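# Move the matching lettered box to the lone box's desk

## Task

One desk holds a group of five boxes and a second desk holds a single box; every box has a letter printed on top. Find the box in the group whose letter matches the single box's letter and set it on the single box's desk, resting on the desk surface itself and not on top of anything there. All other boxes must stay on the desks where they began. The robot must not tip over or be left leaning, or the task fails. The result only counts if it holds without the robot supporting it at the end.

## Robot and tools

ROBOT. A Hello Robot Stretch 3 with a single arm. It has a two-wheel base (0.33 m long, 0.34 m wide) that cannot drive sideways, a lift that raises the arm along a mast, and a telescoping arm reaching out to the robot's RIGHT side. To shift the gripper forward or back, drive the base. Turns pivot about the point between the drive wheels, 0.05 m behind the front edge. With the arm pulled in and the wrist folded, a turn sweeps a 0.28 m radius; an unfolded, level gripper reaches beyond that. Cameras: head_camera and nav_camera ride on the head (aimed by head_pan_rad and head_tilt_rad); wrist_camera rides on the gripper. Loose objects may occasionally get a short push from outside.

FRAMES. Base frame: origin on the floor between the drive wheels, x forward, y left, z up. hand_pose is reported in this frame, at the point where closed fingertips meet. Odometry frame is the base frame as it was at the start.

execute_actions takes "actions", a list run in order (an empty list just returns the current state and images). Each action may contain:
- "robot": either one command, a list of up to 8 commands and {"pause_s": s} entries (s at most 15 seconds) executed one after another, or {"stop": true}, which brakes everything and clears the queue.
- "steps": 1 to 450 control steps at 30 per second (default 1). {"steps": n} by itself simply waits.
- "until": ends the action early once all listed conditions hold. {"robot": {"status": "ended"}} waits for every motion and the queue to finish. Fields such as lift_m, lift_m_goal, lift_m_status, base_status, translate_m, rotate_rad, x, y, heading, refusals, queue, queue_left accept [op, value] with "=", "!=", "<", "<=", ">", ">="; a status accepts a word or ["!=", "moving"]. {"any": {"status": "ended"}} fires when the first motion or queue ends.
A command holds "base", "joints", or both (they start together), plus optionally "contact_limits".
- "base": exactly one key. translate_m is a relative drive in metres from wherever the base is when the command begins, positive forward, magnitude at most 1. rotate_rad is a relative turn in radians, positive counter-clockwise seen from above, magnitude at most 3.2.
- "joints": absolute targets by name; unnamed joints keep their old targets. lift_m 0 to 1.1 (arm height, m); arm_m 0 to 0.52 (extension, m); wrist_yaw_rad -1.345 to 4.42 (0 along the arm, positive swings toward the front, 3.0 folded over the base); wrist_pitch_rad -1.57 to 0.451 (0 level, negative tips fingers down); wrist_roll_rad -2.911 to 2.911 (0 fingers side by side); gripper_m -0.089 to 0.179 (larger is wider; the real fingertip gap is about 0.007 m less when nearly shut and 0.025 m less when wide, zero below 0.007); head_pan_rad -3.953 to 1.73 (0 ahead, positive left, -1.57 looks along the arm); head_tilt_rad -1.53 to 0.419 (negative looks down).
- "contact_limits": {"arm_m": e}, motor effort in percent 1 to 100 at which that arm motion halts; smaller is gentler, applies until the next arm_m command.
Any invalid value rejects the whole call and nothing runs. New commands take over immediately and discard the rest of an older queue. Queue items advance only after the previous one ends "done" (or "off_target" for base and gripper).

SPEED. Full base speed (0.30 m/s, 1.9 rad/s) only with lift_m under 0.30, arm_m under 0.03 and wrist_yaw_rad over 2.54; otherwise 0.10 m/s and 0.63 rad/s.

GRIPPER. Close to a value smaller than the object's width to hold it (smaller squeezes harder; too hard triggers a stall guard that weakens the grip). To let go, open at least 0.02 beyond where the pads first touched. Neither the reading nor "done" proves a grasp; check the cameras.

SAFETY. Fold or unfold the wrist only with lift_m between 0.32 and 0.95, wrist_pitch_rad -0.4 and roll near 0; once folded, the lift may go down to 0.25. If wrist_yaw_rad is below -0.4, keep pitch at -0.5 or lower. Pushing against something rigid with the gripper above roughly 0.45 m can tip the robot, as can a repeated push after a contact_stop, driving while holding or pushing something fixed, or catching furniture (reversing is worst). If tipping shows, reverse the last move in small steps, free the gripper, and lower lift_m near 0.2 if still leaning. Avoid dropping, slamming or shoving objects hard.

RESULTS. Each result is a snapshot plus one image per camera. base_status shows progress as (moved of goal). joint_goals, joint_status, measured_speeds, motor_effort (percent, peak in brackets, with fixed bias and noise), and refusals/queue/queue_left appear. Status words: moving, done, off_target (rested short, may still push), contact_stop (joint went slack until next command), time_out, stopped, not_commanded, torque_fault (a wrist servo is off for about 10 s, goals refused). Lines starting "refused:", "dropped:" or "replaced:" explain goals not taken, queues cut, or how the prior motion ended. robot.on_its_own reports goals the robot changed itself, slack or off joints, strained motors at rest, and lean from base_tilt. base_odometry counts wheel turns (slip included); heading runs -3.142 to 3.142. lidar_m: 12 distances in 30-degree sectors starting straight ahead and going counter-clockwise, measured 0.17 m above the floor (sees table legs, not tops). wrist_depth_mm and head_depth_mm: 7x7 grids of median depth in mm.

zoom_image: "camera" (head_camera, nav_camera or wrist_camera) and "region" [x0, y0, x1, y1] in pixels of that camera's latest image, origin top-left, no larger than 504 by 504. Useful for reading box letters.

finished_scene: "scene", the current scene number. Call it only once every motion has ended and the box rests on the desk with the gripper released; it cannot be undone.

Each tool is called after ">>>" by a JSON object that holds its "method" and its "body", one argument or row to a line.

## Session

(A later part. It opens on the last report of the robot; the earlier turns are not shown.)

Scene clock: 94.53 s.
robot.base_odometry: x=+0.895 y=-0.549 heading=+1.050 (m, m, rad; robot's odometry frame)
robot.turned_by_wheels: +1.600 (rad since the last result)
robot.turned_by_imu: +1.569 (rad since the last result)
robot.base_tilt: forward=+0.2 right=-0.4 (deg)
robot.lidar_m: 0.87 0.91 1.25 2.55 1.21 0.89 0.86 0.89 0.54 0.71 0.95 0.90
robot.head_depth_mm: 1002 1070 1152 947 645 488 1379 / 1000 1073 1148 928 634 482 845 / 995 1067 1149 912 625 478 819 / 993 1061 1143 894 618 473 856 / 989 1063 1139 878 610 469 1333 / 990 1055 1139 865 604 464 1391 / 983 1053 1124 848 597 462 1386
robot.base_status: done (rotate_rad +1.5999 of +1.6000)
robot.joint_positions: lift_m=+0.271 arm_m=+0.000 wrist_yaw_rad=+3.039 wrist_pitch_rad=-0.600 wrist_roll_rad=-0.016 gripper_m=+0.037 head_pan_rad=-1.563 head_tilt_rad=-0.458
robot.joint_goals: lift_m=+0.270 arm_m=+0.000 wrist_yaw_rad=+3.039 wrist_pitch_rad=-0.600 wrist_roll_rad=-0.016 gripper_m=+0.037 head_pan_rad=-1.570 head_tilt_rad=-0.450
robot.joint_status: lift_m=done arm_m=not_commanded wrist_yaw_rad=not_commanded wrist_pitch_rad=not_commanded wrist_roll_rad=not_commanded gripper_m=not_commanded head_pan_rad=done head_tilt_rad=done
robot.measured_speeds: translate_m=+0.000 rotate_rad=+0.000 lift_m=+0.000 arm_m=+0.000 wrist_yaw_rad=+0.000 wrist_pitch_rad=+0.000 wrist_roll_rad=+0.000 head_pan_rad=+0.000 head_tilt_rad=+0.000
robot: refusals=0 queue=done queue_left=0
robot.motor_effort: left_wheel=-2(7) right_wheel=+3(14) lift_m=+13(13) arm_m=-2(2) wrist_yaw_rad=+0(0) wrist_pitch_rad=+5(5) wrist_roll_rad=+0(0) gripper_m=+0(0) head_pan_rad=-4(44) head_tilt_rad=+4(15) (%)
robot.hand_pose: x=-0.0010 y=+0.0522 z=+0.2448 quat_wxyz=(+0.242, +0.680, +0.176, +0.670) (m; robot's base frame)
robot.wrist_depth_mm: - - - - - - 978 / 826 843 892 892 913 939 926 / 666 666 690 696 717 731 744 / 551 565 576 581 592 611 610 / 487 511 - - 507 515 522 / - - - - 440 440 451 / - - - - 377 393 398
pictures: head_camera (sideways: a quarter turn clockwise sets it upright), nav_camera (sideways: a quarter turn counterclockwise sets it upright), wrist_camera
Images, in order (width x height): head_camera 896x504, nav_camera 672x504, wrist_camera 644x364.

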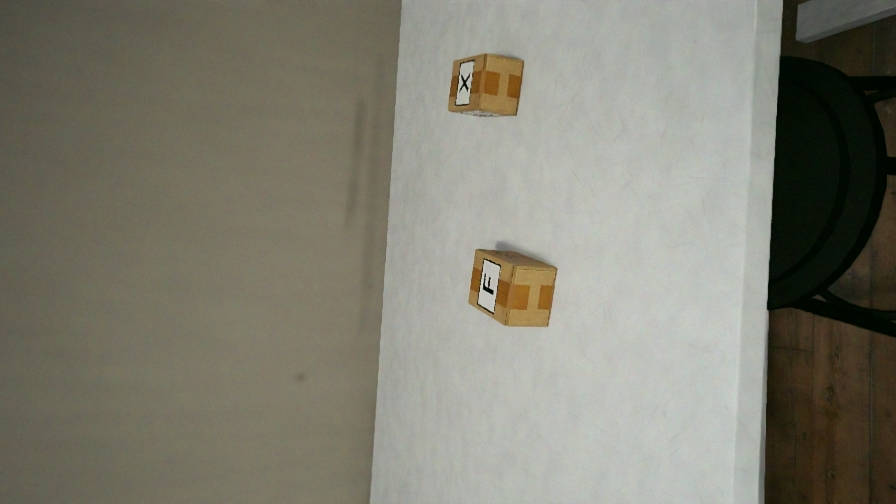

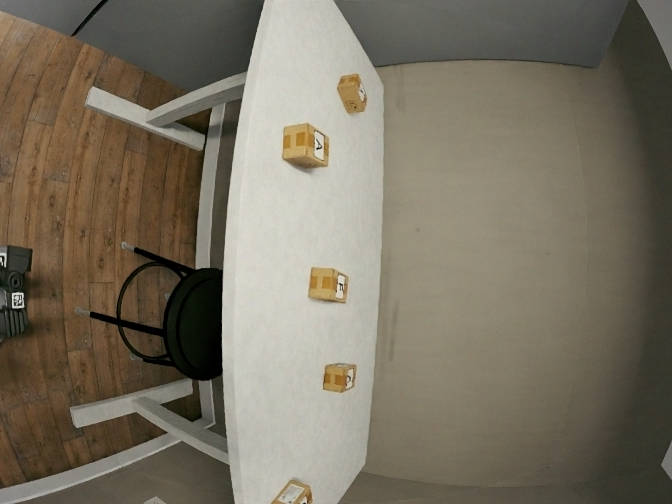

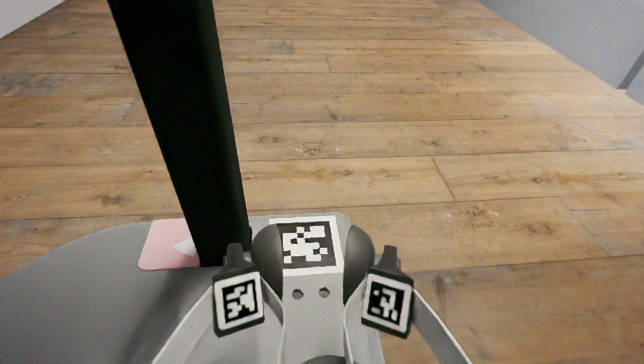

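>>> {"method": "execute_actions", "body": {
  "actions": [
    {"robot":[{"base":{"translate_m":-0.2},"joints":{"lift_m":1.05,"wrist_pitch_rad":-0.4}},{"joints":{"wrist_yaw_rad":0,"gripper_m":0.15}},{"joints":{"wrist_pitch_rad":0,"arm_m":0.15,"lift_m":0.95}}],"steps":450,"until":{"robot":{"status":"ended"}}},
    {"steps":300,"until":{"robot":{"status":"ended"}}}
  ]
}}

Scene clock: 111.47 s.
robot.base_odometry: x=+0.796 y=-0.722 heading=+1.050 (m, m, rad; robot's odometry frame)
robot.turned_by_wheels: +0.000 (rad since the last result)
robot.turned_by_imu: +0.000 (rad since the last result)
robot.base_tilt: forward=+0.2 right=-0.3 (deg)
robot.lidar_m: 1.07 1.11 1.54 2.46 0.93 0.68 0.66 0.68 0.79 0.51 0.75 1.09
robot.head_depth_mm: 997 1068 1155 952 - - 992 / 996 1065 1151 984 - - 1393 / 991 1064 1146 979 - - 1350 / 990 1063 1142 989 - - 846 / 989 1061 1143 929 607 467 822 / 984 1055 1140 892 604 465 835 / 982 1056 1123 849 596 460 1318
robot.base_status: done (translate_m -0.2000 of -0.2000)
robot.joint_positions: lift_m=+0.951 arm_m=+0.150 wrist_yaw_rad=+0.002 wrist_pitch_rad=-0.023 wrist_roll_rad=-0.016 gripper_m=+0.150 head_pan_rad=-1.563 head_tilt_rad=-0.458
robot.joint_goals: lift_m=+0.950 arm_m=+0.150 wrist_yaw_rad=+0.000 wrist_pitch_rad=+0.000 wrist_roll_rad=-0.016 gripper_m=+0.150 head_pan_rad=-1.570 head_tilt_rad=-0.450
robot.joint_status: lift_m=done arm_m=done wrist_yaw_rad=done wrist_pitch_rad=done wrist_roll_rad=not_commanded gripper_m=done head_pan_rad=done head_tilt_rad=done
robot.measured_speeds: translate_m=+0.000 rotate_rad=+0.000 lift_m=+0.000 arm_m=+0.000 wrist_yaw_rad=+0.000 wrist_pitch_rad=+0.000 wrist_roll_rad=+0.000 head_pan_rad=+0.000 head_tilt_rad=+0.000
robot: refusals=0 queue=done queue_left=0
robot.motor_effort: left_wheel=-2(8) right_wheel=+3(8) lift_m=+13(55) arm_m=+3(4) wrist_yaw_rad=-2(5) wrist_pitch_rad=+8(8) wrist_roll_rad=+0(0) gripper_m=-1(99) head_pan_rad=-3(4) head_tilt_rad=+3(3) (%)
robot.hand_pose: x=-0.0210 y=-0.5503 z=+1.0594 quat_wxyz=(+0.713, +0.009, -0.701, -0.008) (m; robot's base frame)
robot.wrist_depth_mm: 746 749 738 744 753 762 761 / 762 754 753 762 779 770 788 / 783 777 789 795 780 800 784 / 803 795 803 809 802 812 772 / 528 603 561 569 584 595 604 / 279 373 372 312 387 - 398 / - 267 283 286 291 280 297
pictures: head_camera (sideways: a quarter turn clockwise sets it upright), nav_camera (sideways: a quarter turn counterclockwise sets it upright), wrist_camera
Images, in order (width x height): head_camera 896x504, nav_camera 672x504, wrist_camera 644x364.

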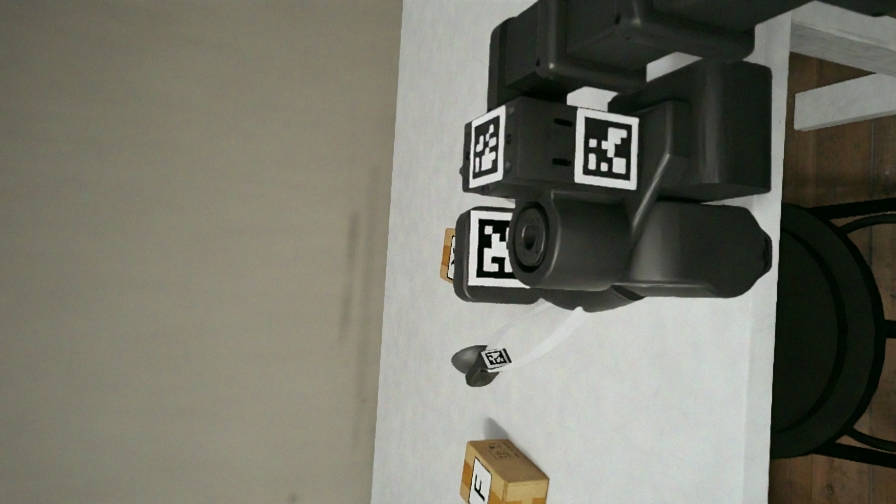

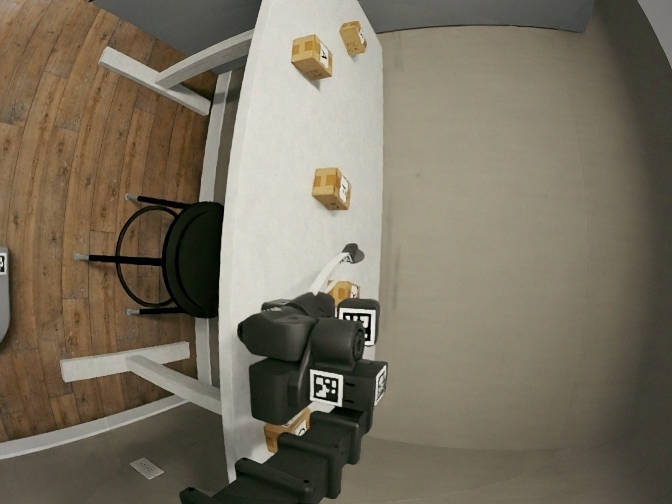

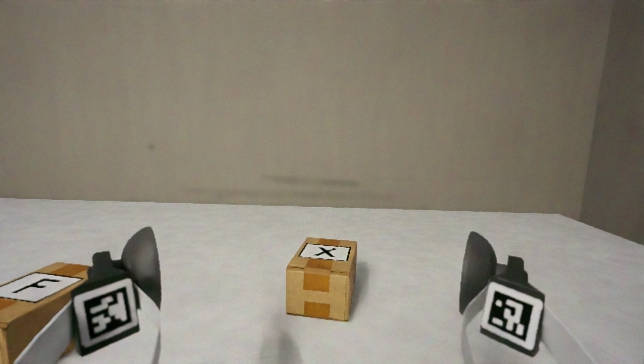

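>>> {"method": "execute_actions", "body": {
  "actions": [
    {"robot":[{"joints":{"lift_m":0.82}},{"joints":{"arm_m":0.27}}],"steps":300,"until":{"robot":{"status":"ended"}}}
  ]
}}

Scene clock: 113.97 s.
robot.base_odometry: x=+0.796 y=-0.722 heading=+1.050 (m, m, rad; robot's odometry frame)
robot.turned_by_wheels: +0.000 (rad since the last result)
robot.turned_by_imu: +0.004 (rad since the last result)
robot.base_tilt: forward=+0.1 right=-0.6 (deg)
robot.lidar_m: 1.07 1.12 1.55 2.44 0.92 0.68 0.66 0.68 0.80 0.51 0.75 1.09
robot.head_depth_mm: 1002 1077 1157 955 646 - - / 1003 1072 1154 944 654 - - / 998 1070 1158 923 659 - - / 1002 1071 1148 860 686 - - / 992 1067 1146 891 619 457 826 / 994 1060 1144 877 596 469 840 / 991 1059 1138 861 602 464 1320
robot.base_status: done (translate_m -0.2000 of -0.2000)
robot.joint_positions: lift_m=+0.872 arm_m=+0.150 wrist_yaw_rad=+0.003 wrist_pitch_rad=+0.055 wrist_roll_rad=-0.021 gripper_m=+0.150 head_pan_rad=-1.563 head_tilt_rad=-0.457
robot.joint_goals: lift_m=+0.872 arm_m=+0.150 wrist_yaw_rad=+0.000 wrist_pitch_rad=+0.000 wrist_roll_rad=-0.021 gripper_m=+0.150 head_pan_rad=-1.570 head_tilt_rad=-0.450
robot.joint_status: lift_m=contact_stop arm_m=done wrist_yaw_rad=done wrist_pitch_rad=done wrist_roll_rad=not_commanded gripper_m=done head_pan_rad=done head_tilt_rad=done
robot.measured_speeds: translate_m=+0.001 rotate_rad=-0.003 lift_m=-0.008 arm_m=+0.001 wrist_yaw_rad=+0.030 wrist_pitch_rad=+0.312 wrist_roll_rad=+0.000 head_pan_rad=+0.000 head_tilt_rad=+0.000
robot: refusals=0 queue=dropped queue_left=0
robot.on_its_own: lift_m is slack since a contact_stop, until your next command for it (your +0.820 is given up)
robot.motor_effort: left_wheel=-6(6) right_wheel=+1(3) lift_m=+10(23) arm_m=+2(3) wrist_yaw_rad=-4(4) wrist_pitch_rad=-31(39) wrist_roll_rad=+2(3) gripper_m=+0(1) head_pan_rad=-3(2) head_tilt_rad=+3(3) (%)
robot.hand_pose: x=-0.0207 y=-0.5519 z=+1.0010 quat_wxyz=(+0.715, -0.018, -0.699, +0.020) (m; robot's base frame)
robot.wrist_depth_mm: 771 767 776 778 789 777 780 / 774 773 787 786 795 799 804 / 788 780 808 805 787 807 780 / 789 815 802 814 807 814 786 / 268 468 471 307 500 525 526 / 240 280 286 288 293 - 304 / - 190 204 206 207 198 220
pictures: head_camera (sideways: a quarter turn clockwise sets it upright), nav_camera (sideways: a quarter turn counterclockwise sets it upright), wrist_camera
dropped: robot: command 0 of its queue: lift_m: contact_stop
Images, in order (width x height): head_camera 896x504, nav_camera 672x504, wrist_camera 644x364.

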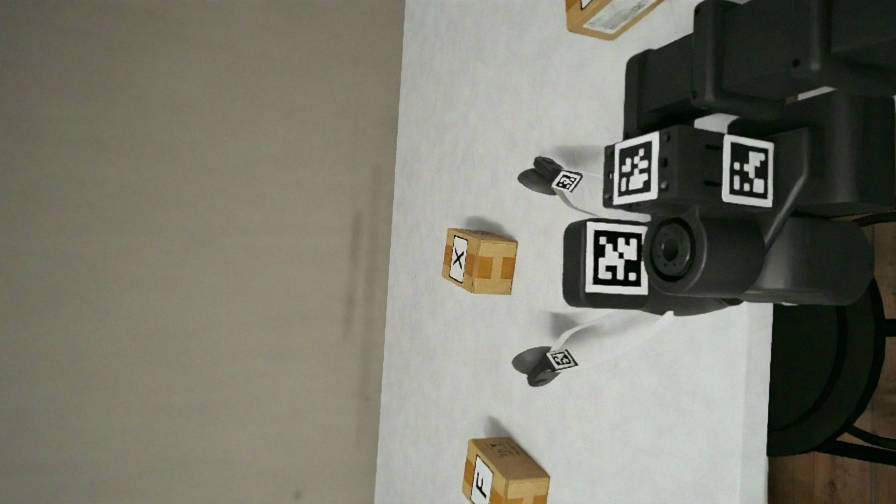

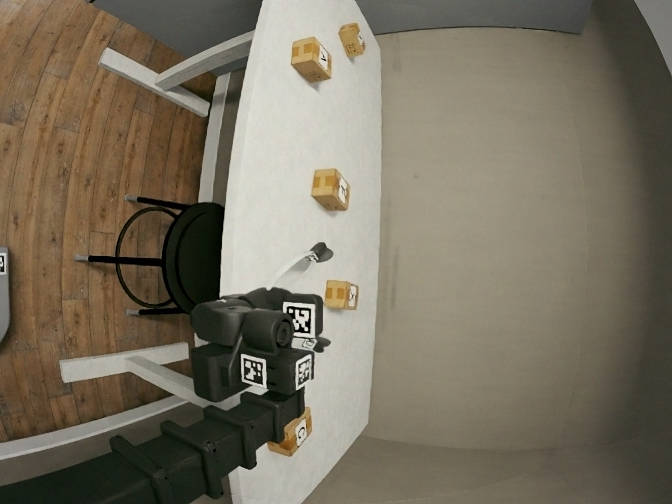

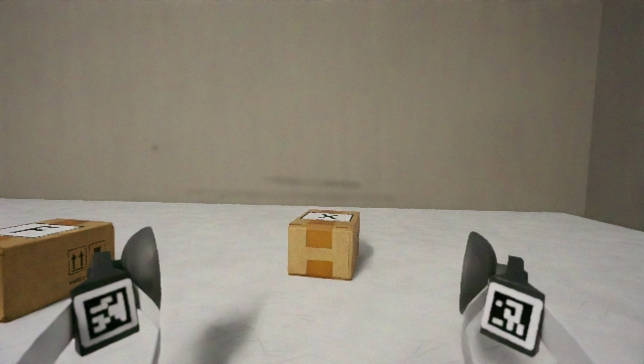

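Wrist body hits the desk; raise slightly and pitch down.

>>> {"method": "execute_actions", "body": {
  "actions": [
    {"robot":[{"joints":{"lift_m":0.9,"wrist_pitch_rad":-0.25}},{"joints":{"arm_m":0.28}}],"steps":300,"until":{"robot":{"status":"ended"}}}
  ]
}}

Scene clock: 116.90 s.
robot.base_odometry: x=+0.796 y=-0.722 heading=+1.050 (m, m, rad; robot's odometry frame)
robot.turned_by_wheels: +0.000 (rad since the last result)
robot.turned_by_imu: -0.006 (rad since the last result)
robot.base_tilt: forward=+0.2 right=-0.3 (deg)
robot.lidar_m: 1.07 1.11 1.54 2.48 0.92 0.68 0.66 0.69 0.79 0.51 0.75 1.09
robot.head_depth_mm: 998 1075 1153 947 671 - - / 997 1064 1153 926 693 - 1328 / 995 1066 1146 910 688 - 1326 / 988 1061 1141 799 696 - 1310 / 989 1059 1143 877 636 454 806 / 986 1058 1137 865 603 465 838 / 984 1052 1123 849 596 461 1314
robot.base_status: done (translate_m -0.2000 of -0.2000)
robot.joint_positions: lift_m=+0.900 arm_m=+0.150 wrist_yaw_rad=+0.002 wrist_pitch_rad=-0.193 wrist_roll_rad=-0.017 gripper_m=+0.150 head_pan_rad=-1.563 head_tilt_rad=-0.457
robot.joint_goals: lift_m=+0.900 arm_m=+0.150 wrist_yaw_rad=+0.000 wrist_pitch_rad=-0.250 wrist_roll_rad=-0.017 gripper_m=+0.150 head_pan_rad=-1.570 head_tilt_rad=-0.450
robot.joint_status: lift_m=done arm_m=done wrist_yaw_rad=done wrist_pitch_rad=off_target wrist_roll_rad=not_commanded gripper_m=done head_pan_rad=done head_tilt_rad=done
robot.measured_speeds: translate_m=+0.000 rotate_rad=+0.000 lift_m=+0.000 arm_m=+0.000 wrist_yaw_rad=+0.000 wrist_pitch_rad=+0.000 wrist_roll_rad=+0.000 head_pan_rad=+0.000 head_tilt_rad=+0.000
robot: refusals=0 queue=dropped queue_left=0
robot.on_its_own: wrist_pitch_rad is at rest, and its effort (-23) is outside its rest range (-20 to +32)
robot.motor_effort: left_wheel=-1(4) right_wheel=+1(1) lift_m=+44(43) arm_m=-1(2) wrist_yaw_rad=-2(3) wrist_pitch_rad=-23(38) wrist_roll_rad=+0(3) gripper_m=+0(1) head_pan_rad=-3(4) head_tilt_rad=+2(2) (%)
robot.hand_pose: x=-0.0211 y=-0.5418 z=+0.9654 quat_wxyz=(+0.710, +0.070, -0.697, -0.067) (m; robot's base frame)
robot.wrist_depth_mm: 715 722 711 705 720 719 727 / 738 756 744 744 748 771 732 / 547 584 613 549 669 706 708 / 246 324 336 297 355 362 371 / 223 241 232 234 241 248 250 / 180 175 177 179 181 - 188 / - 136 143 144 146 142 154
pictures: head_camera (sideways: a quarter turn clockwise sets it upright), nav_camera (sideways: a quarter turn counterclockwise sets it upright), wrist_camera
dropped: robot: command 0 of its queue: wrist_pitch_rad: off_target
Images, in order (width x height): head_camera 896x504, nav_camera 672x504, wrist_camera 644x364.

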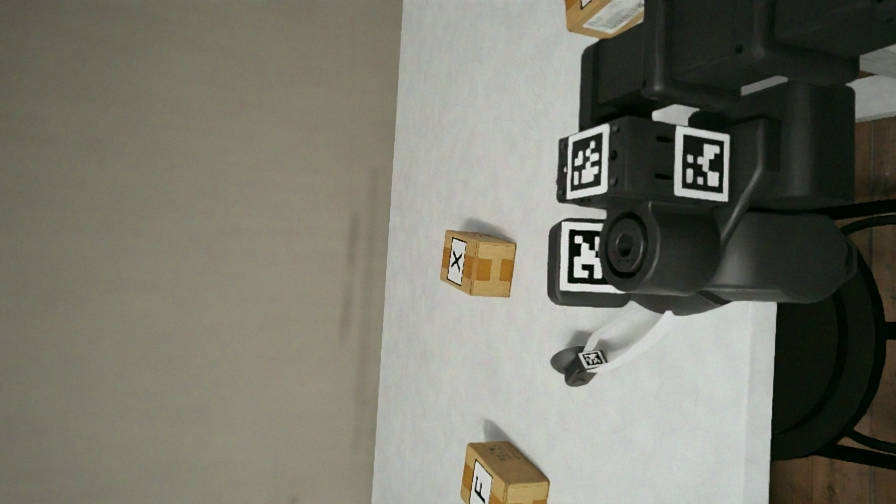

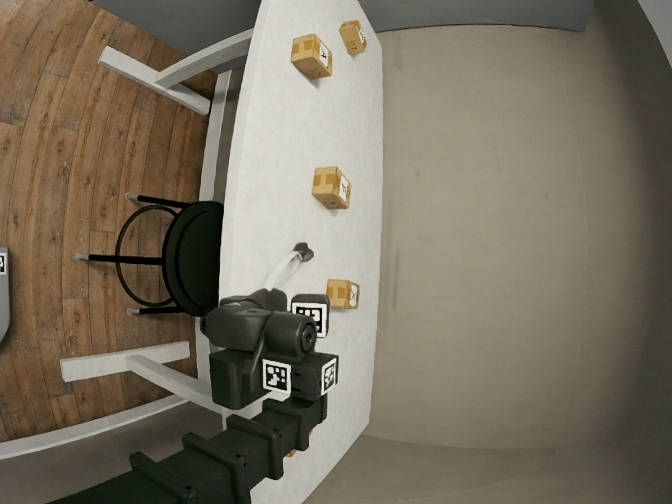

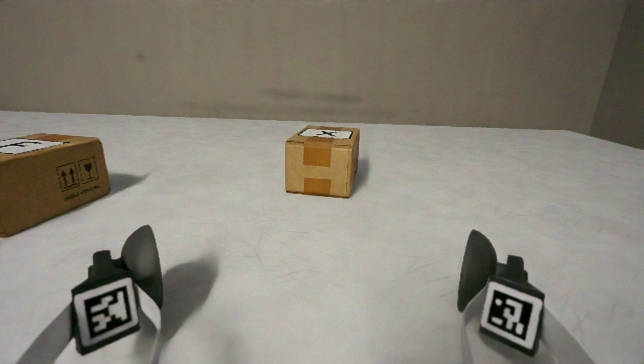

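Desk is ~0.945 high.

>>> {"method": "execute_actions", "body": {
  "actions": [
    {"robot":[{"joints":{"wrist_pitch_rad":-0.13}},{"joints":{"arm_m":0.29}}],"steps":300,"until":{"robot":{"status":"ended"}}}
  ]
}}

Scene clock: 121.50 s.
robot.base_odometry: x=+0.796 y=-0.722 heading=+1.050 (m, m, rad; robot's odometry frame)
robot.turned_by_wheels: +0.000 (rad since the last result)
robot.turned_by_imu: +0.000 (rad since the last result)
robot.base_tilt: forward=+0.2 right=-0.4 (deg)
robot.lidar_m: 1.07 1.11 1.54 2.48 0.93 0.68 0.66 0.68 0.79 0.51 0.75 1.09
robot.head_depth_mm: 998 1066 1149 945 674 - - / 998 1066 1151 988 - 465 1390 / 992 1065 1145 1046 - 476 1354 / 993 1060 1143 1017 - 470 850 / 991 1060 1140 931 588 468 818 / 989 1051 1136 863 604 464 836 / 984 1056 1120 853 598 460 1310
robot.base_status: done (translate_m -0.2000 of -0.2000)
robot.joint_positions: lift_m=+0.900 arm_m=+0.290 wrist_yaw_rad=+0.002 wrist_pitch_rad=-0.152 wrist_roll_rad=-0.017 gripper_m=+0.150 head_pan_rad=-1.563 head_tilt_rad=-0.457
robot.joint_goals: lift_m=+0.900 arm_m=+0.290 wrist_yaw_rad=+0.000 wrist_pitch_rad=-0.130 wrist_roll_rad=-0.017 gripper_m=+0.150 head_pan_rad=-1.570 head_tilt_rad=-0.450
robot.joint_status: lift_m=done arm_m=done wrist_yaw_rad=done wrist_pitch_rad=done wrist_roll_rad=not_commanded gripper_m=done head_pan_rad=done head_tilt_rad=done
robot.measured_speeds: translate_m=+0.000 rotate_rad=+0.000 lift_m=+0.000 arm_m=+0.000 wrist_yaw_rad=+0.000 wrist_pitch_rad=+0.000 wrist_roll_rad=+0.000 head_pan_rad=+0.000 head_tilt_rad=+0.000
robot: refusals=0 queue=done queue_left=0
robot.motor_effort: left_wheel=-1(1) right_wheel=+1(1) lift_m=+44(44) arm_m=+2(1) wrist_yaw_rad=-3(2) wrist_pitch_rad=+8(23) wrist_roll_rad=+0(0) gripper_m=-1(0) head_pan_rad=-3(4) head_tilt_rad=+3(2) (%)
robot.hand_pose: x=-0.0210 y=-0.6843 z=+0.9756 quat_wxyz=(+0.711, +0.055, -0.699, -0.053) (m; robot's base frame)
robot.wrist_depth_mm: 592 586 597 592 592 591 597 / 617 609 619 618 629 628 626 / 629 636 641 630 641 646 662 / 362 373 383 224 410 422 432 / 246 267 253 159 264 273 277 / 194 189 190 164 196 - 203 / - 145 152 154 156 151 162
pictures: head_camera (sideways: a quarter turn clockwise sets it upright), nav_camera (sideways: a quarter turn counterclockwise sets it upright), wrist_camera
Images, in order (width x height): head_camera 896x504, nav_camera 672x504, wrist_camera 644x364.

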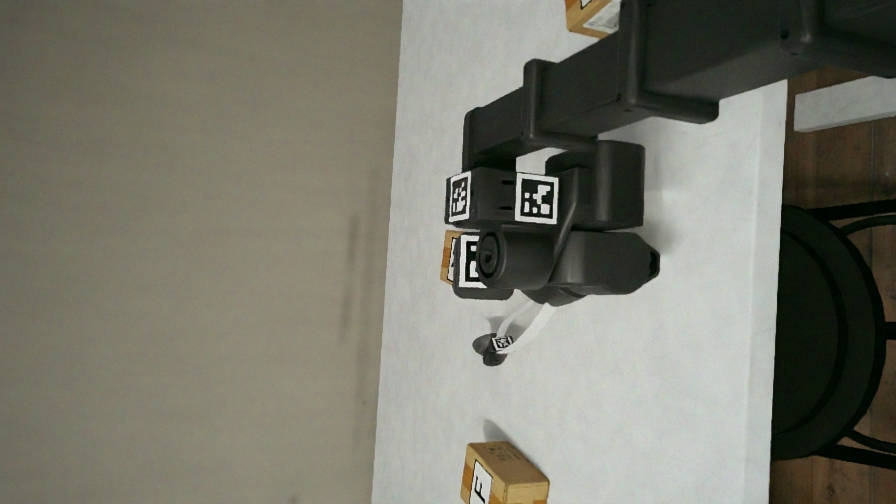

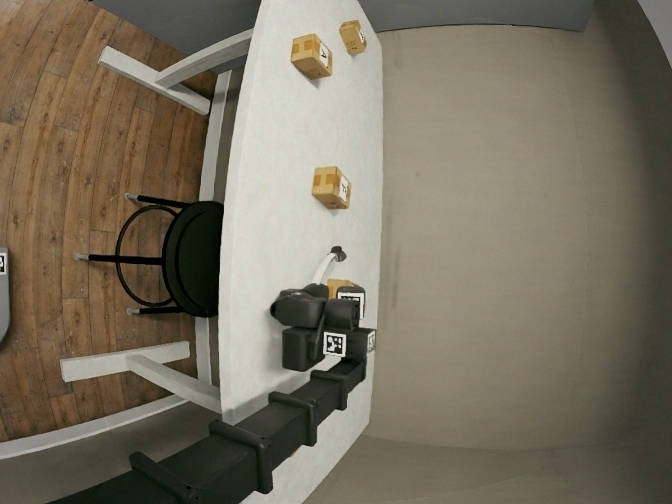

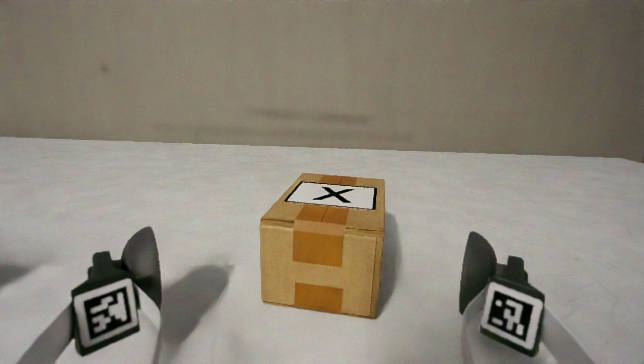

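>>> {"method": "execute_actions", "body": {
  "actions": [
    {"robot":[{"joints":{"arm_m":0.32}},{"joints":{"gripper_m":0.02}},{"pause_s":0.5},{"joints":{"lift_m":1.0}},{"joints":{"arm_m":0.0}}],"steps":450,"until":{"robot":{"status":"ended"}}}
  ]
}}

Scene clock: 131.57 s.
robot.base_odometry: x=+0.796 y=-0.722 heading=+1.050 (m, m, rad; robot's odometry frame)
robot.turned_by_wheels: +0.000 (rad since the last result)
robot.turned_by_imu: +0.000 (rad since the last result)
robot.base_tilt: forward=+0.1 right=-0.4 (deg)
robot.lidar_m: 1.07 1.11 1.53 2.48 0.93 0.68 0.66 0.68 0.79 0.51 0.75 1.09
robot.head_depth_mm: 1005 1069 1148 948 726 - - / 996 1063 1151 930 662 - - / 994 1065 1145 912 674 - - / 989 1056 1148 896 - - - / 994 1061 1142 879 668 468 802 / 988 1058 1138 866 604 464 833 / 984 1053 1123 850 597 460 1311
robot.base_status: done (translate_m -0.2000 of -0.2000)
robot.joint_positions: lift_m=+0.999 arm_m=+0.000 wrist_yaw_rad=+0.002 wrist_pitch_rad=-0.160 wrist_roll_rad=-0.017 gripper_m=+0.021 head_pan_rad=-1.563 head_tilt_rad=-0.457
robot.joint_goals: lift_m=+1.000 arm_m=+0.000 wrist_yaw_rad=+0.000 wrist_pitch_rad=-0.130 wrist_roll_rad=-0.017 gripper_m=+0.020 head_pan_rad=-1.570 head_tilt_rad=-0.450
robot.joint_status: lift_m=done arm_m=done wrist_yaw_rad=done wrist_pitch_rad=done wrist_roll_rad=not_commanded gripper_m=done head_pan_rad=done head_tilt_rad=done
robot.measured_speeds: translate_m=+0.000 rotate_rad=+0.000 lift_m=+0.000 arm_m=+0.000 wrist_yaw_rad=+0.000 wrist_pitch_rad=+0.000 wrist_roll_rad=+0.000 head_pan_rad=+0.000 head_tilt_rad=+0.000
robot: refusals=0 queue=done queue_left=0
robot.motor_effort: left_wheel=-1(1) right_wheel=+1(1) lift_m=+49(51) arm_m=-4(5) wrist_yaw_rad=-2(2) wrist_pitch_rad=+11(11) wrist_roll_rad=+0(0) gripper_m=-19(100) head_pan_rad=-3(3) head_tilt_rad=+2(3) (%)
robot.hand_pose: x=-0.0211 y=-0.3944 z=+1.0734 quat_wxyz=(+0.711, +0.058, -0.698, -0.056) (m; robot's base frame)
robot.wrist_depth_mm: 842 862 874 860 850 882 788 / 897 900 910 880 911 927 772 / 931 961 945 966 958 953 770 / 674 692 708 738 750 776 746 / 455 401 469 144 501 502 511 / 346 353 133 127 124 354 290 / 279 281 262 132 280 299 251
pictures: head_camera (sideways: a quarter turn clockwise sets it upright), nav_camera (sideways: a quarter turn counterclockwise sets it upright), wrist_camera
Images, in order (width x height): head_camera 896x504, nav_camera 672x504, wrist_camera 644x364.

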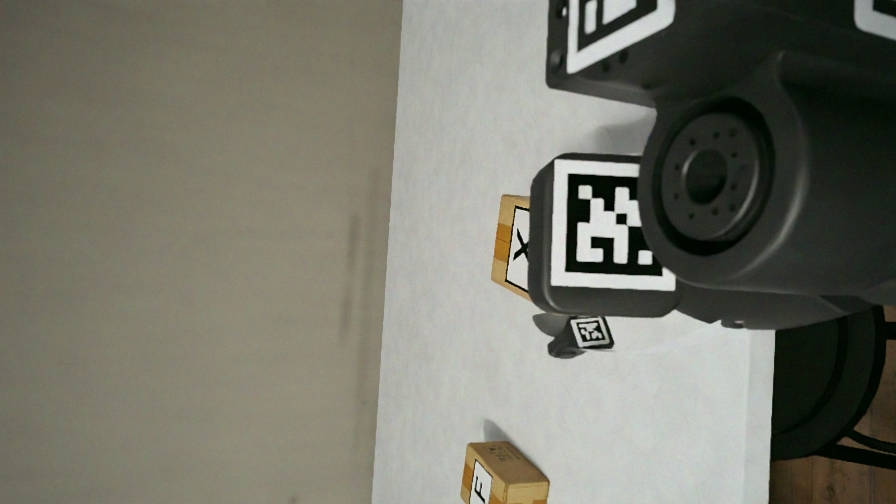

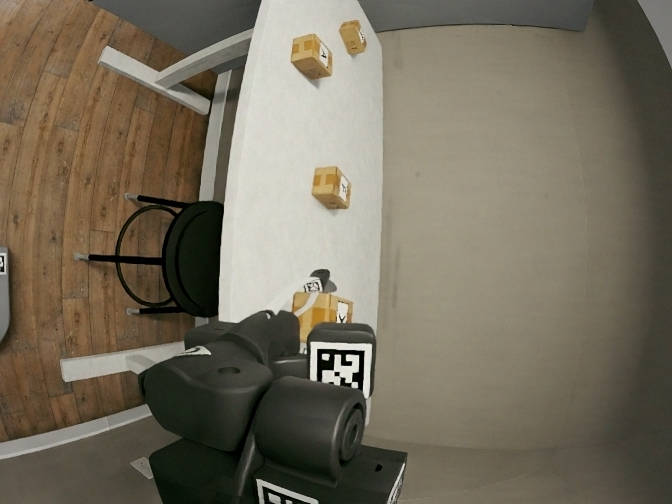

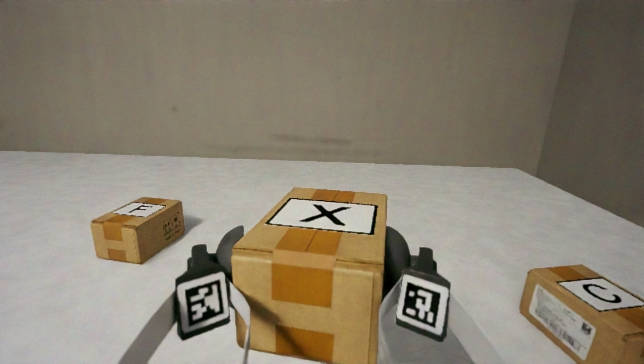

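>>> {"method": "execute_actions", "body": {
  "actions": [
    {"robot":[{"base":{"rotate_rad":1.6}},{"joints":{"lift_m":0.9,"wrist_pitch_rad":-0.4}},{"joints":{"wrist_yaw_rad":2.65}},{"joints":{"lift_m":0.29}}],"steps":450,"until":{"robot":{"status":"ended"}}},
    {"steps":300,"until":{"robot":{"status":"ended"}}}
  ]
}}

>>> {"method": "execute_actions", "body": {
  "actions": [
    {"robot":[{"base":{"translate_m":1}},{"base":{"translate_m":1}},{"base":{"rotate_rad":-1.6}},{"base":{"translate_m":1}},{"base":{"translate_m":1}},{"base":{"translate_m":0.4}},{"base":{"rotate_rad":-1.6}},{"base":{"translate_m":1}}],"steps":450,"until":{"robot":{"status":"ended"}}},
    {"steps":450,"until":{"robot":{"status":"ended"}}},
    {"steps":300,"until":{"robot":{"status":"ended"}}},
    {"robot":[{"base":{"translate_m":0.9}},{"base":{"rotate_rad":1.6},"joints":{"lift_m":0.9,"head_tilt_rad":-0.7}},{"joints":{"wrist_yaw_rad":0}},{"joints":{"wrist_pitch_rad":-0.13}}],"steps":450,"until":{"robot":{"status":"ended"}}},
    {"steps":300,"until":{"robot":{"status":"ended"}}}
  ]
}}

Scene clock: 153.20 s.
robot.base_odometry: x=+0.796 y=-0.722 heading=+2.650 (m, m, rad; robot's odometry frame)
robot.turned_by_wheels: +1.600 (rad since the last result)
robot.turned_by_imu: +1.576 (rad since the last result)
robot.base_tilt: forward=+0.3 right=-0.4 (deg)
robot.lidar_m: 2.24 0.90 0.68 0.66 0.69 0.76 0.51 0.75 1.09 1.07 1.12 1.58
robot.head_depth_mm: 907 964 1029 1121 1220 1342 1434 / 899 971 1047 1136 1238 1348 1428 / 899 963 1037 1124 1231 1345 1421 / 899 963 1034 1125 1229 1355 1421 / 902 961 1034 1122 1224 1352 1411 / 903 965 1039 1126 1230 1349 1400 / 899 963 1040 1124 1226 1351 1385
robot.base_status: done (rotate_rad +1.5999 of +1.6000)
robot.joint_positions: lift_m=+0.291 arm_m=+0.000 wrist_yaw_rad=+2.647 wrist_pitch_rad=-0.426 wrist_roll_rad=-0.017 gripper_m=+0.021 head_pan_rad=-1.563 head_tilt_rad=-0.457
robot.joint_goals: lift_m=+0.290 arm_m=+0.000 wrist_yaw_rad=+2.650 wrist_pitch_rad=-0.400 wrist_roll_rad=-0.017 gripper_m=+0.020 head_pan_rad=-1.570 head_tilt_rad=-0.450
robot.joint_status: lift_m=done arm_m=done wrist_yaw_rad=done wrist_pitch_rad=done wrist_roll_rad=not_commanded gripper_m=done head_pan_rad=done head_tilt_rad=done
robot.measured_speeds: translate_m=+0.000 rotate_rad=+0.000 lift_m=+0.000 arm_m=+0.000 wrist_yaw_rad=+0.000 wrist_pitch_rad=+0.000 wrist_roll_rad=+0.000 head_pan_rad=+0.000 head_tilt_rad=+0.000
robot: refusals=0 queue=done queue_left=0
robot.motor_effort: left_wheel=-2(5) right_wheel=+4(9) lift_m=+14(48) arm_m=-3(4) wrist_yaw_rad=+2(0) wrist_pitch_rad=+10(10) wrist_roll_rad=+0(0) gripper_m=-19(20) head_pan_rad=-4(4) head_tilt_rad=+3(2) (%)
robot.hand_pose: x=+0.0848 y=+0.0514 z=+0.3015 quat_wxyz=(+0.315, +0.701, -0.021, +0.640) (m; robot's base frame)
robot.wrist_depth_mm: 532 586 652 760 861 975 - / 565 635 710 810 947 - - / 605 674 759 868 969 - - / 627 711 767 808 827 827 864 / 618 619 640 144 659 649 663 / 534 523 133 126 124 550 559 / - 463 139 133 457 475 475
pictures: head_camera (sideways: a quarter turn clockwise sets it upright), nav_camera (sideways: a quarter turn counterclockwise sets it upright), wrist_camera
Images, in order (width x height): head_camera 896x504, nav_camera 672x504, wrist_camera 644x364.

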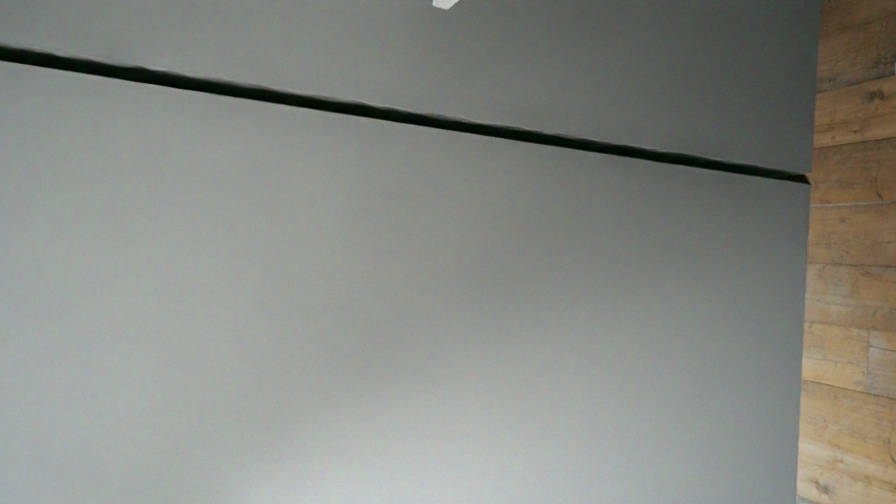

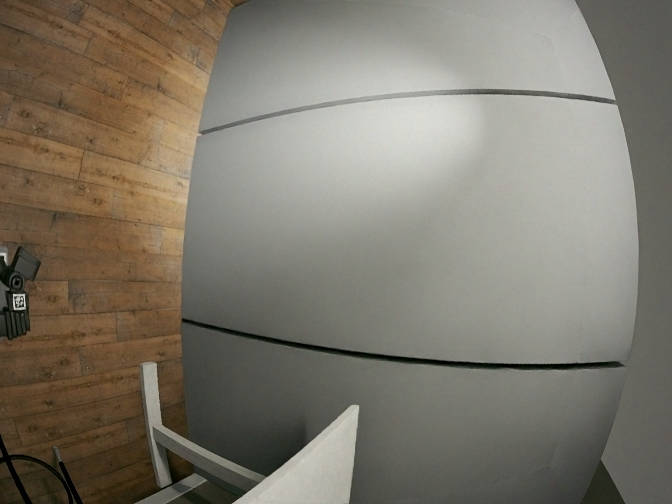

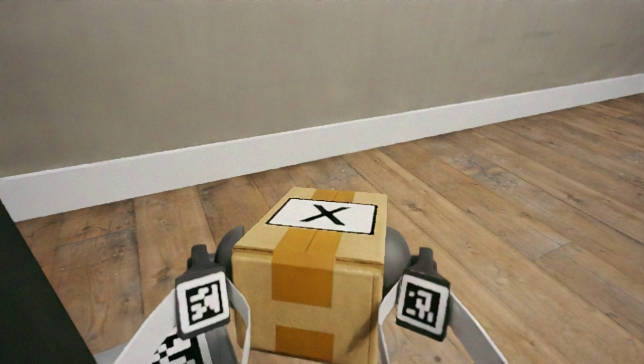

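Scene clock: 200.83 s.
robot.base_odometry: x=+1.846 y=+1.311 heading=+1.050 (m, m, rad; robot's odometry frame)
robot.turned_by_wheels: -1.600 (rad since the last result)
robot.turned_by_imu: -1.568 (rad since the last result)
robot.base_tilt: forward=+0.2 right=-0.3 (deg)
robot.lidar_m: 1.31 1.86 2.30 2.45 1.71 0.93 1.18 0.84 0.98 1.30 1.08 1.85
robot.head_depth_mm: 1106 1232 1313 1000 787 - - / 1109 1226 1314 988 779 - - / 1104 1229 1316 975 760 1519 - / 1106 1229 1290 496 431 - - / 1103 1231 1273 949 723 1414 1216 / 1108 1232 1253 936 746 1408 1206 / 1109 1227 1232 923 741 1393 1200
robot.base_status: done (rotate_rad +1.5999 of +1.6000)
robot.joint_positions: lift_m=+0.899 arm_m=+0.000 wrist_yaw_rad=+0.003 wrist_pitch_rad=-0.165 wrist_roll_rad=-0.017 gripper_m=+0.021 head_pan_rad=-1.563 head_tilt_rad=-0.692
robot.joint_goals: lift_m=+0.900 arm_m=+0.000 wrist_yaw_rad=+0.000 wrist_pitch_rad=-0.130 wrist_roll_rad=-0.017 gripper_m=+0.020 head_pan_rad=-1.570 head_tilt_rad=-0.700
robot.joint_status: lift_m=done arm_m=done wrist_yaw_rad=done wrist_pitch_rad=done wrist_roll_rad=not_commanded gripper_m=done head_pan_rad=done head_tilt_rad=done
robot.measured_speeds: translate_m=+0.000 rotate_rad=+0.000 lift_m=+0.000 arm_m=+0.000 wrist_yaw_rad=+0.000 wrist_pitch_rad=+0.000 wrist_roll_rad=+0.000 head_pan_rad=+0.000 head_tilt_rad=+0.000
robot: refusals=0 queue=done queue_left=0
robot.motor_effort: left_wheel=-2(8) right_wheel=+4(12) lift_m=+49(53) arm_m=-3(4) wrist_yaw_rad=-4(4) wrist_pitch_rad=+13(11) wrist_roll_rad=+0(0) gripper_m=-19(19) head_pan_rad=-3(4) head_tilt_rad=-3(17) (%)
robot.hand_pose: x=-0.0207 y=-0.3940 z=+0.9722 quat_wxyz=(+0.711, +0.060, -0.698, -0.057) (m; robot's base frame)
robot.wrist_depth_mm: 994 965 975 - 979 - 945 / - - - - - - 999 / - - - - - - - / - - - - - - - / 734 740 750 145 733 802 - / 557 565 132 126 124 593 612 / 449 451 419 133 446 480 480
pictures: head_camera (sideways: a quarter turn clockwise sets it upright), nav_camera (sideways: a quarter turn counterclockwise sets it upright), wrist_camera
Images, in order (width x height): head_camera 896x504, nav_camera 672x504, wrist_camera 644x364.

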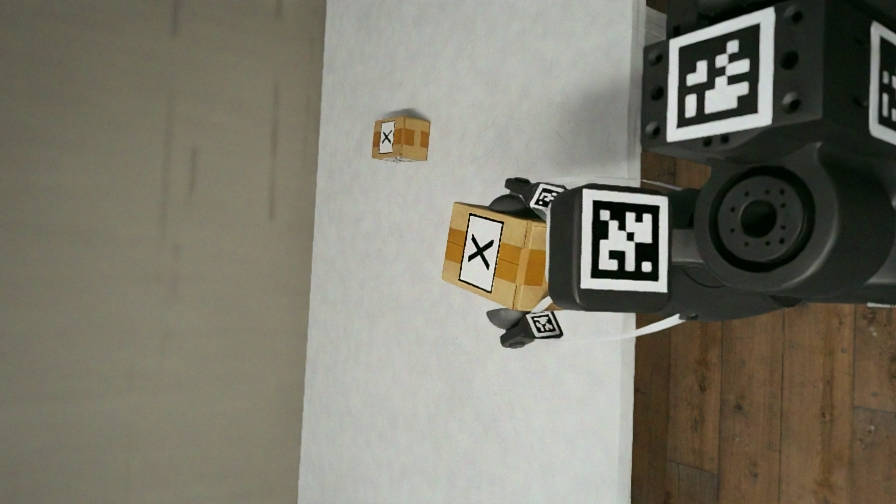

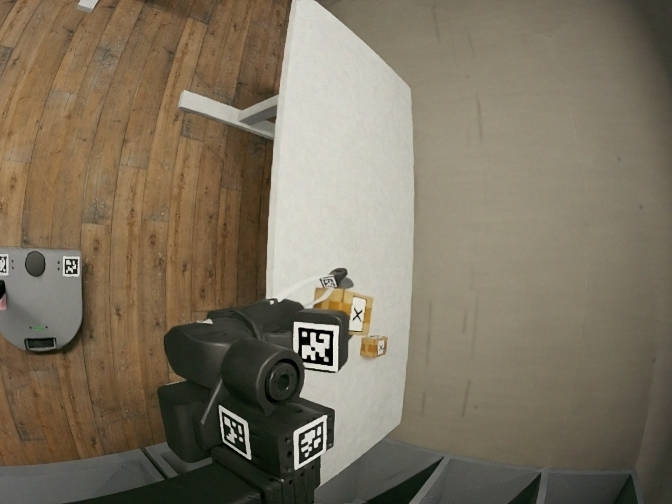

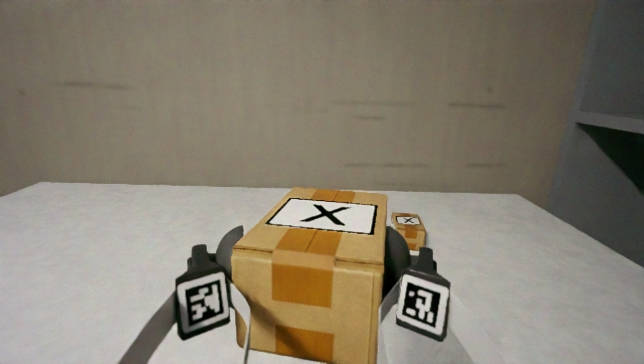

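>>> {"method": "execute_actions", "body": {
  "actions": [
    {"robot":[{"base":{"translate_m":0.15},"joints":{"arm_m":0.28}},{"joints":{"lift_m":0.705}},{"joints":{"gripper_m":0.15}},{"pause_s":0.5},{"joints":{"lift_m":0.85}},{"joints":{"arm_m":0}}],"steps":450,"until":{"robot":{"status":"ended"}}},
    {"steps":200,"until":{"robot":{"status":"ended"}}}
  ]
}}

Scene clock: 216.90 s.
robot.base_odometry: x=+1.921 y=+1.441 heading=+1.050 (m, m, rad; robot's odometry frame)
robot.turned_by_wheels: +0.000 (rad since the last result)
robot.turned_by_imu: +0.000 (rad since the last result)
robot.base_tilt: forward=+0.3 right=-0.3 (deg)
robot.lidar_m: 1.16 1.71 1.76 2.44 1.84 1.06 1.18 0.98 1.07 1.31 0.99 1.69
robot.head_depth_mm: 1108 1238 1322 999 787 1483 - / 1109 1230 1320 983 778 1491 - / 1109 1232 1316 972 782 1469 - / 1104 1232 1298 959 772 - - / 1111 1234 1266 944 760 1424 1204 / 1105 1234 1249 934 744 1409 1205 / 1111 1231 1232 922 744 1399 1199
robot.base_status: done (translate_m +0.1500 of +0.1500)
robot.joint_positions: lift_m=+0.849 arm_m=+0.000 wrist_yaw_rad=+0.001 wrist_pitch_rad=-0.152 wrist_roll_rad=-0.017 gripper_m=+0.150 head_pan_rad=-1.563 head_tilt_rad=-0.692
robot.joint_goals: lift_m=+0.850 arm_m=+0.000 wrist_yaw_rad=+0.000 wrist_pitch_rad=-0.130 wrist_roll_rad=-0.017 gripper_m=+0.150 head_pan_rad=-1.570 head_tilt_rad=-0.700
robot.joint_status: lift_m=done arm_m=done wrist_yaw_rad=done wrist_pitch_rad=done wrist_roll_rad=not_commanded gripper_m=done head_pan_rad=done head_tilt_rad=done
robot.measured_speeds: translate_m=+0.000 rotate_rad=+0.000 lift_m=+0.000 arm_m=+0.000 wrist_yaw_rad=+0.000 wrist_pitch_rad=+0.000 wrist_roll_rad=+0.000 head_pan_rad=+0.000 head_tilt_rad=+0.000
robot: refusals=0 queue=done queue_left=0
robot.motor_effort: left_wheel=-2(3) right_wheel=+3(9) lift_m=+49(53) arm_m=-4(4) wrist_yaw_rad=-2(4) wrist_pitch_rad=+8(13) wrist_roll_rad=+0(0) gripper_m=+0(97) head_pan_rad=-4(4) head_tilt_rad=-3(4) (%)
robot.hand_pose: x=-0.0211 y=-0.3949 z=+0.9254 quat_wxyz=(+0.711, +0.055, -0.699, -0.053) (m; robot's base frame)
robot.wrist_depth_mm: 998 - - 978 994 998 975 / - - - - - - - / - - - - - - - / - 981 - - - - - / 640 696 667 669 693 704 729 / 481 498 495 465 510 - 532 / 391 377 397 404 408 397 419
pictures: head_camera (sideways: a quarter turn clockwise sets it upright), nav_camera (sideways: a quarter turn counterclockwise sets it upright), wrist_camera
Images, in order (width x height): head_camera 896x504, nav_camera 672x504, wrist_camera 644x364.

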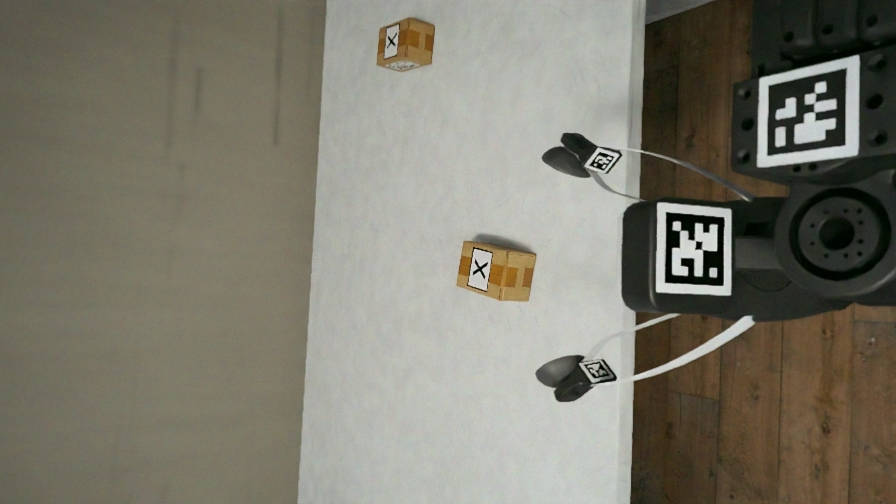

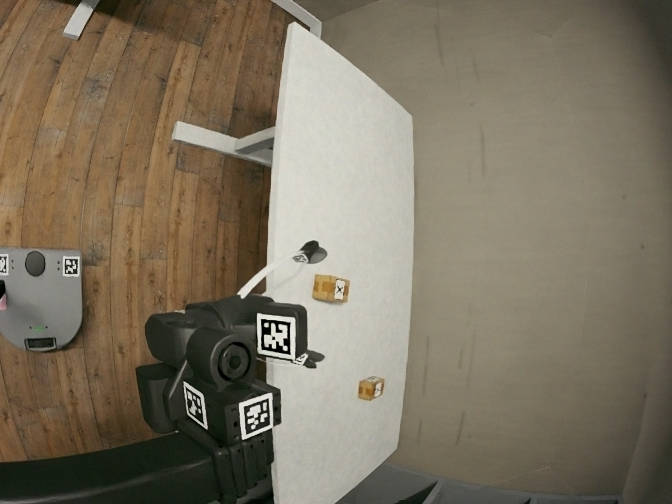

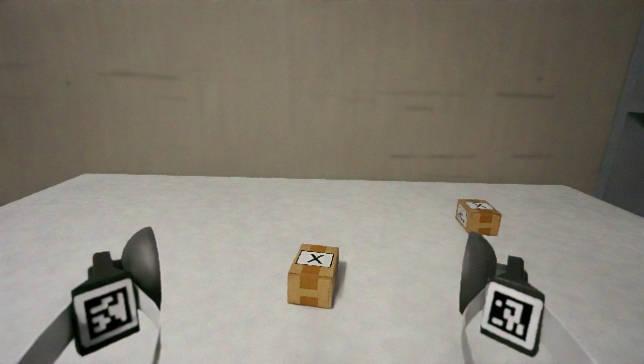

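>>> {"method": "finished_scene", "body": {
  "scene": 1
}}

The scene is finished: the task was done.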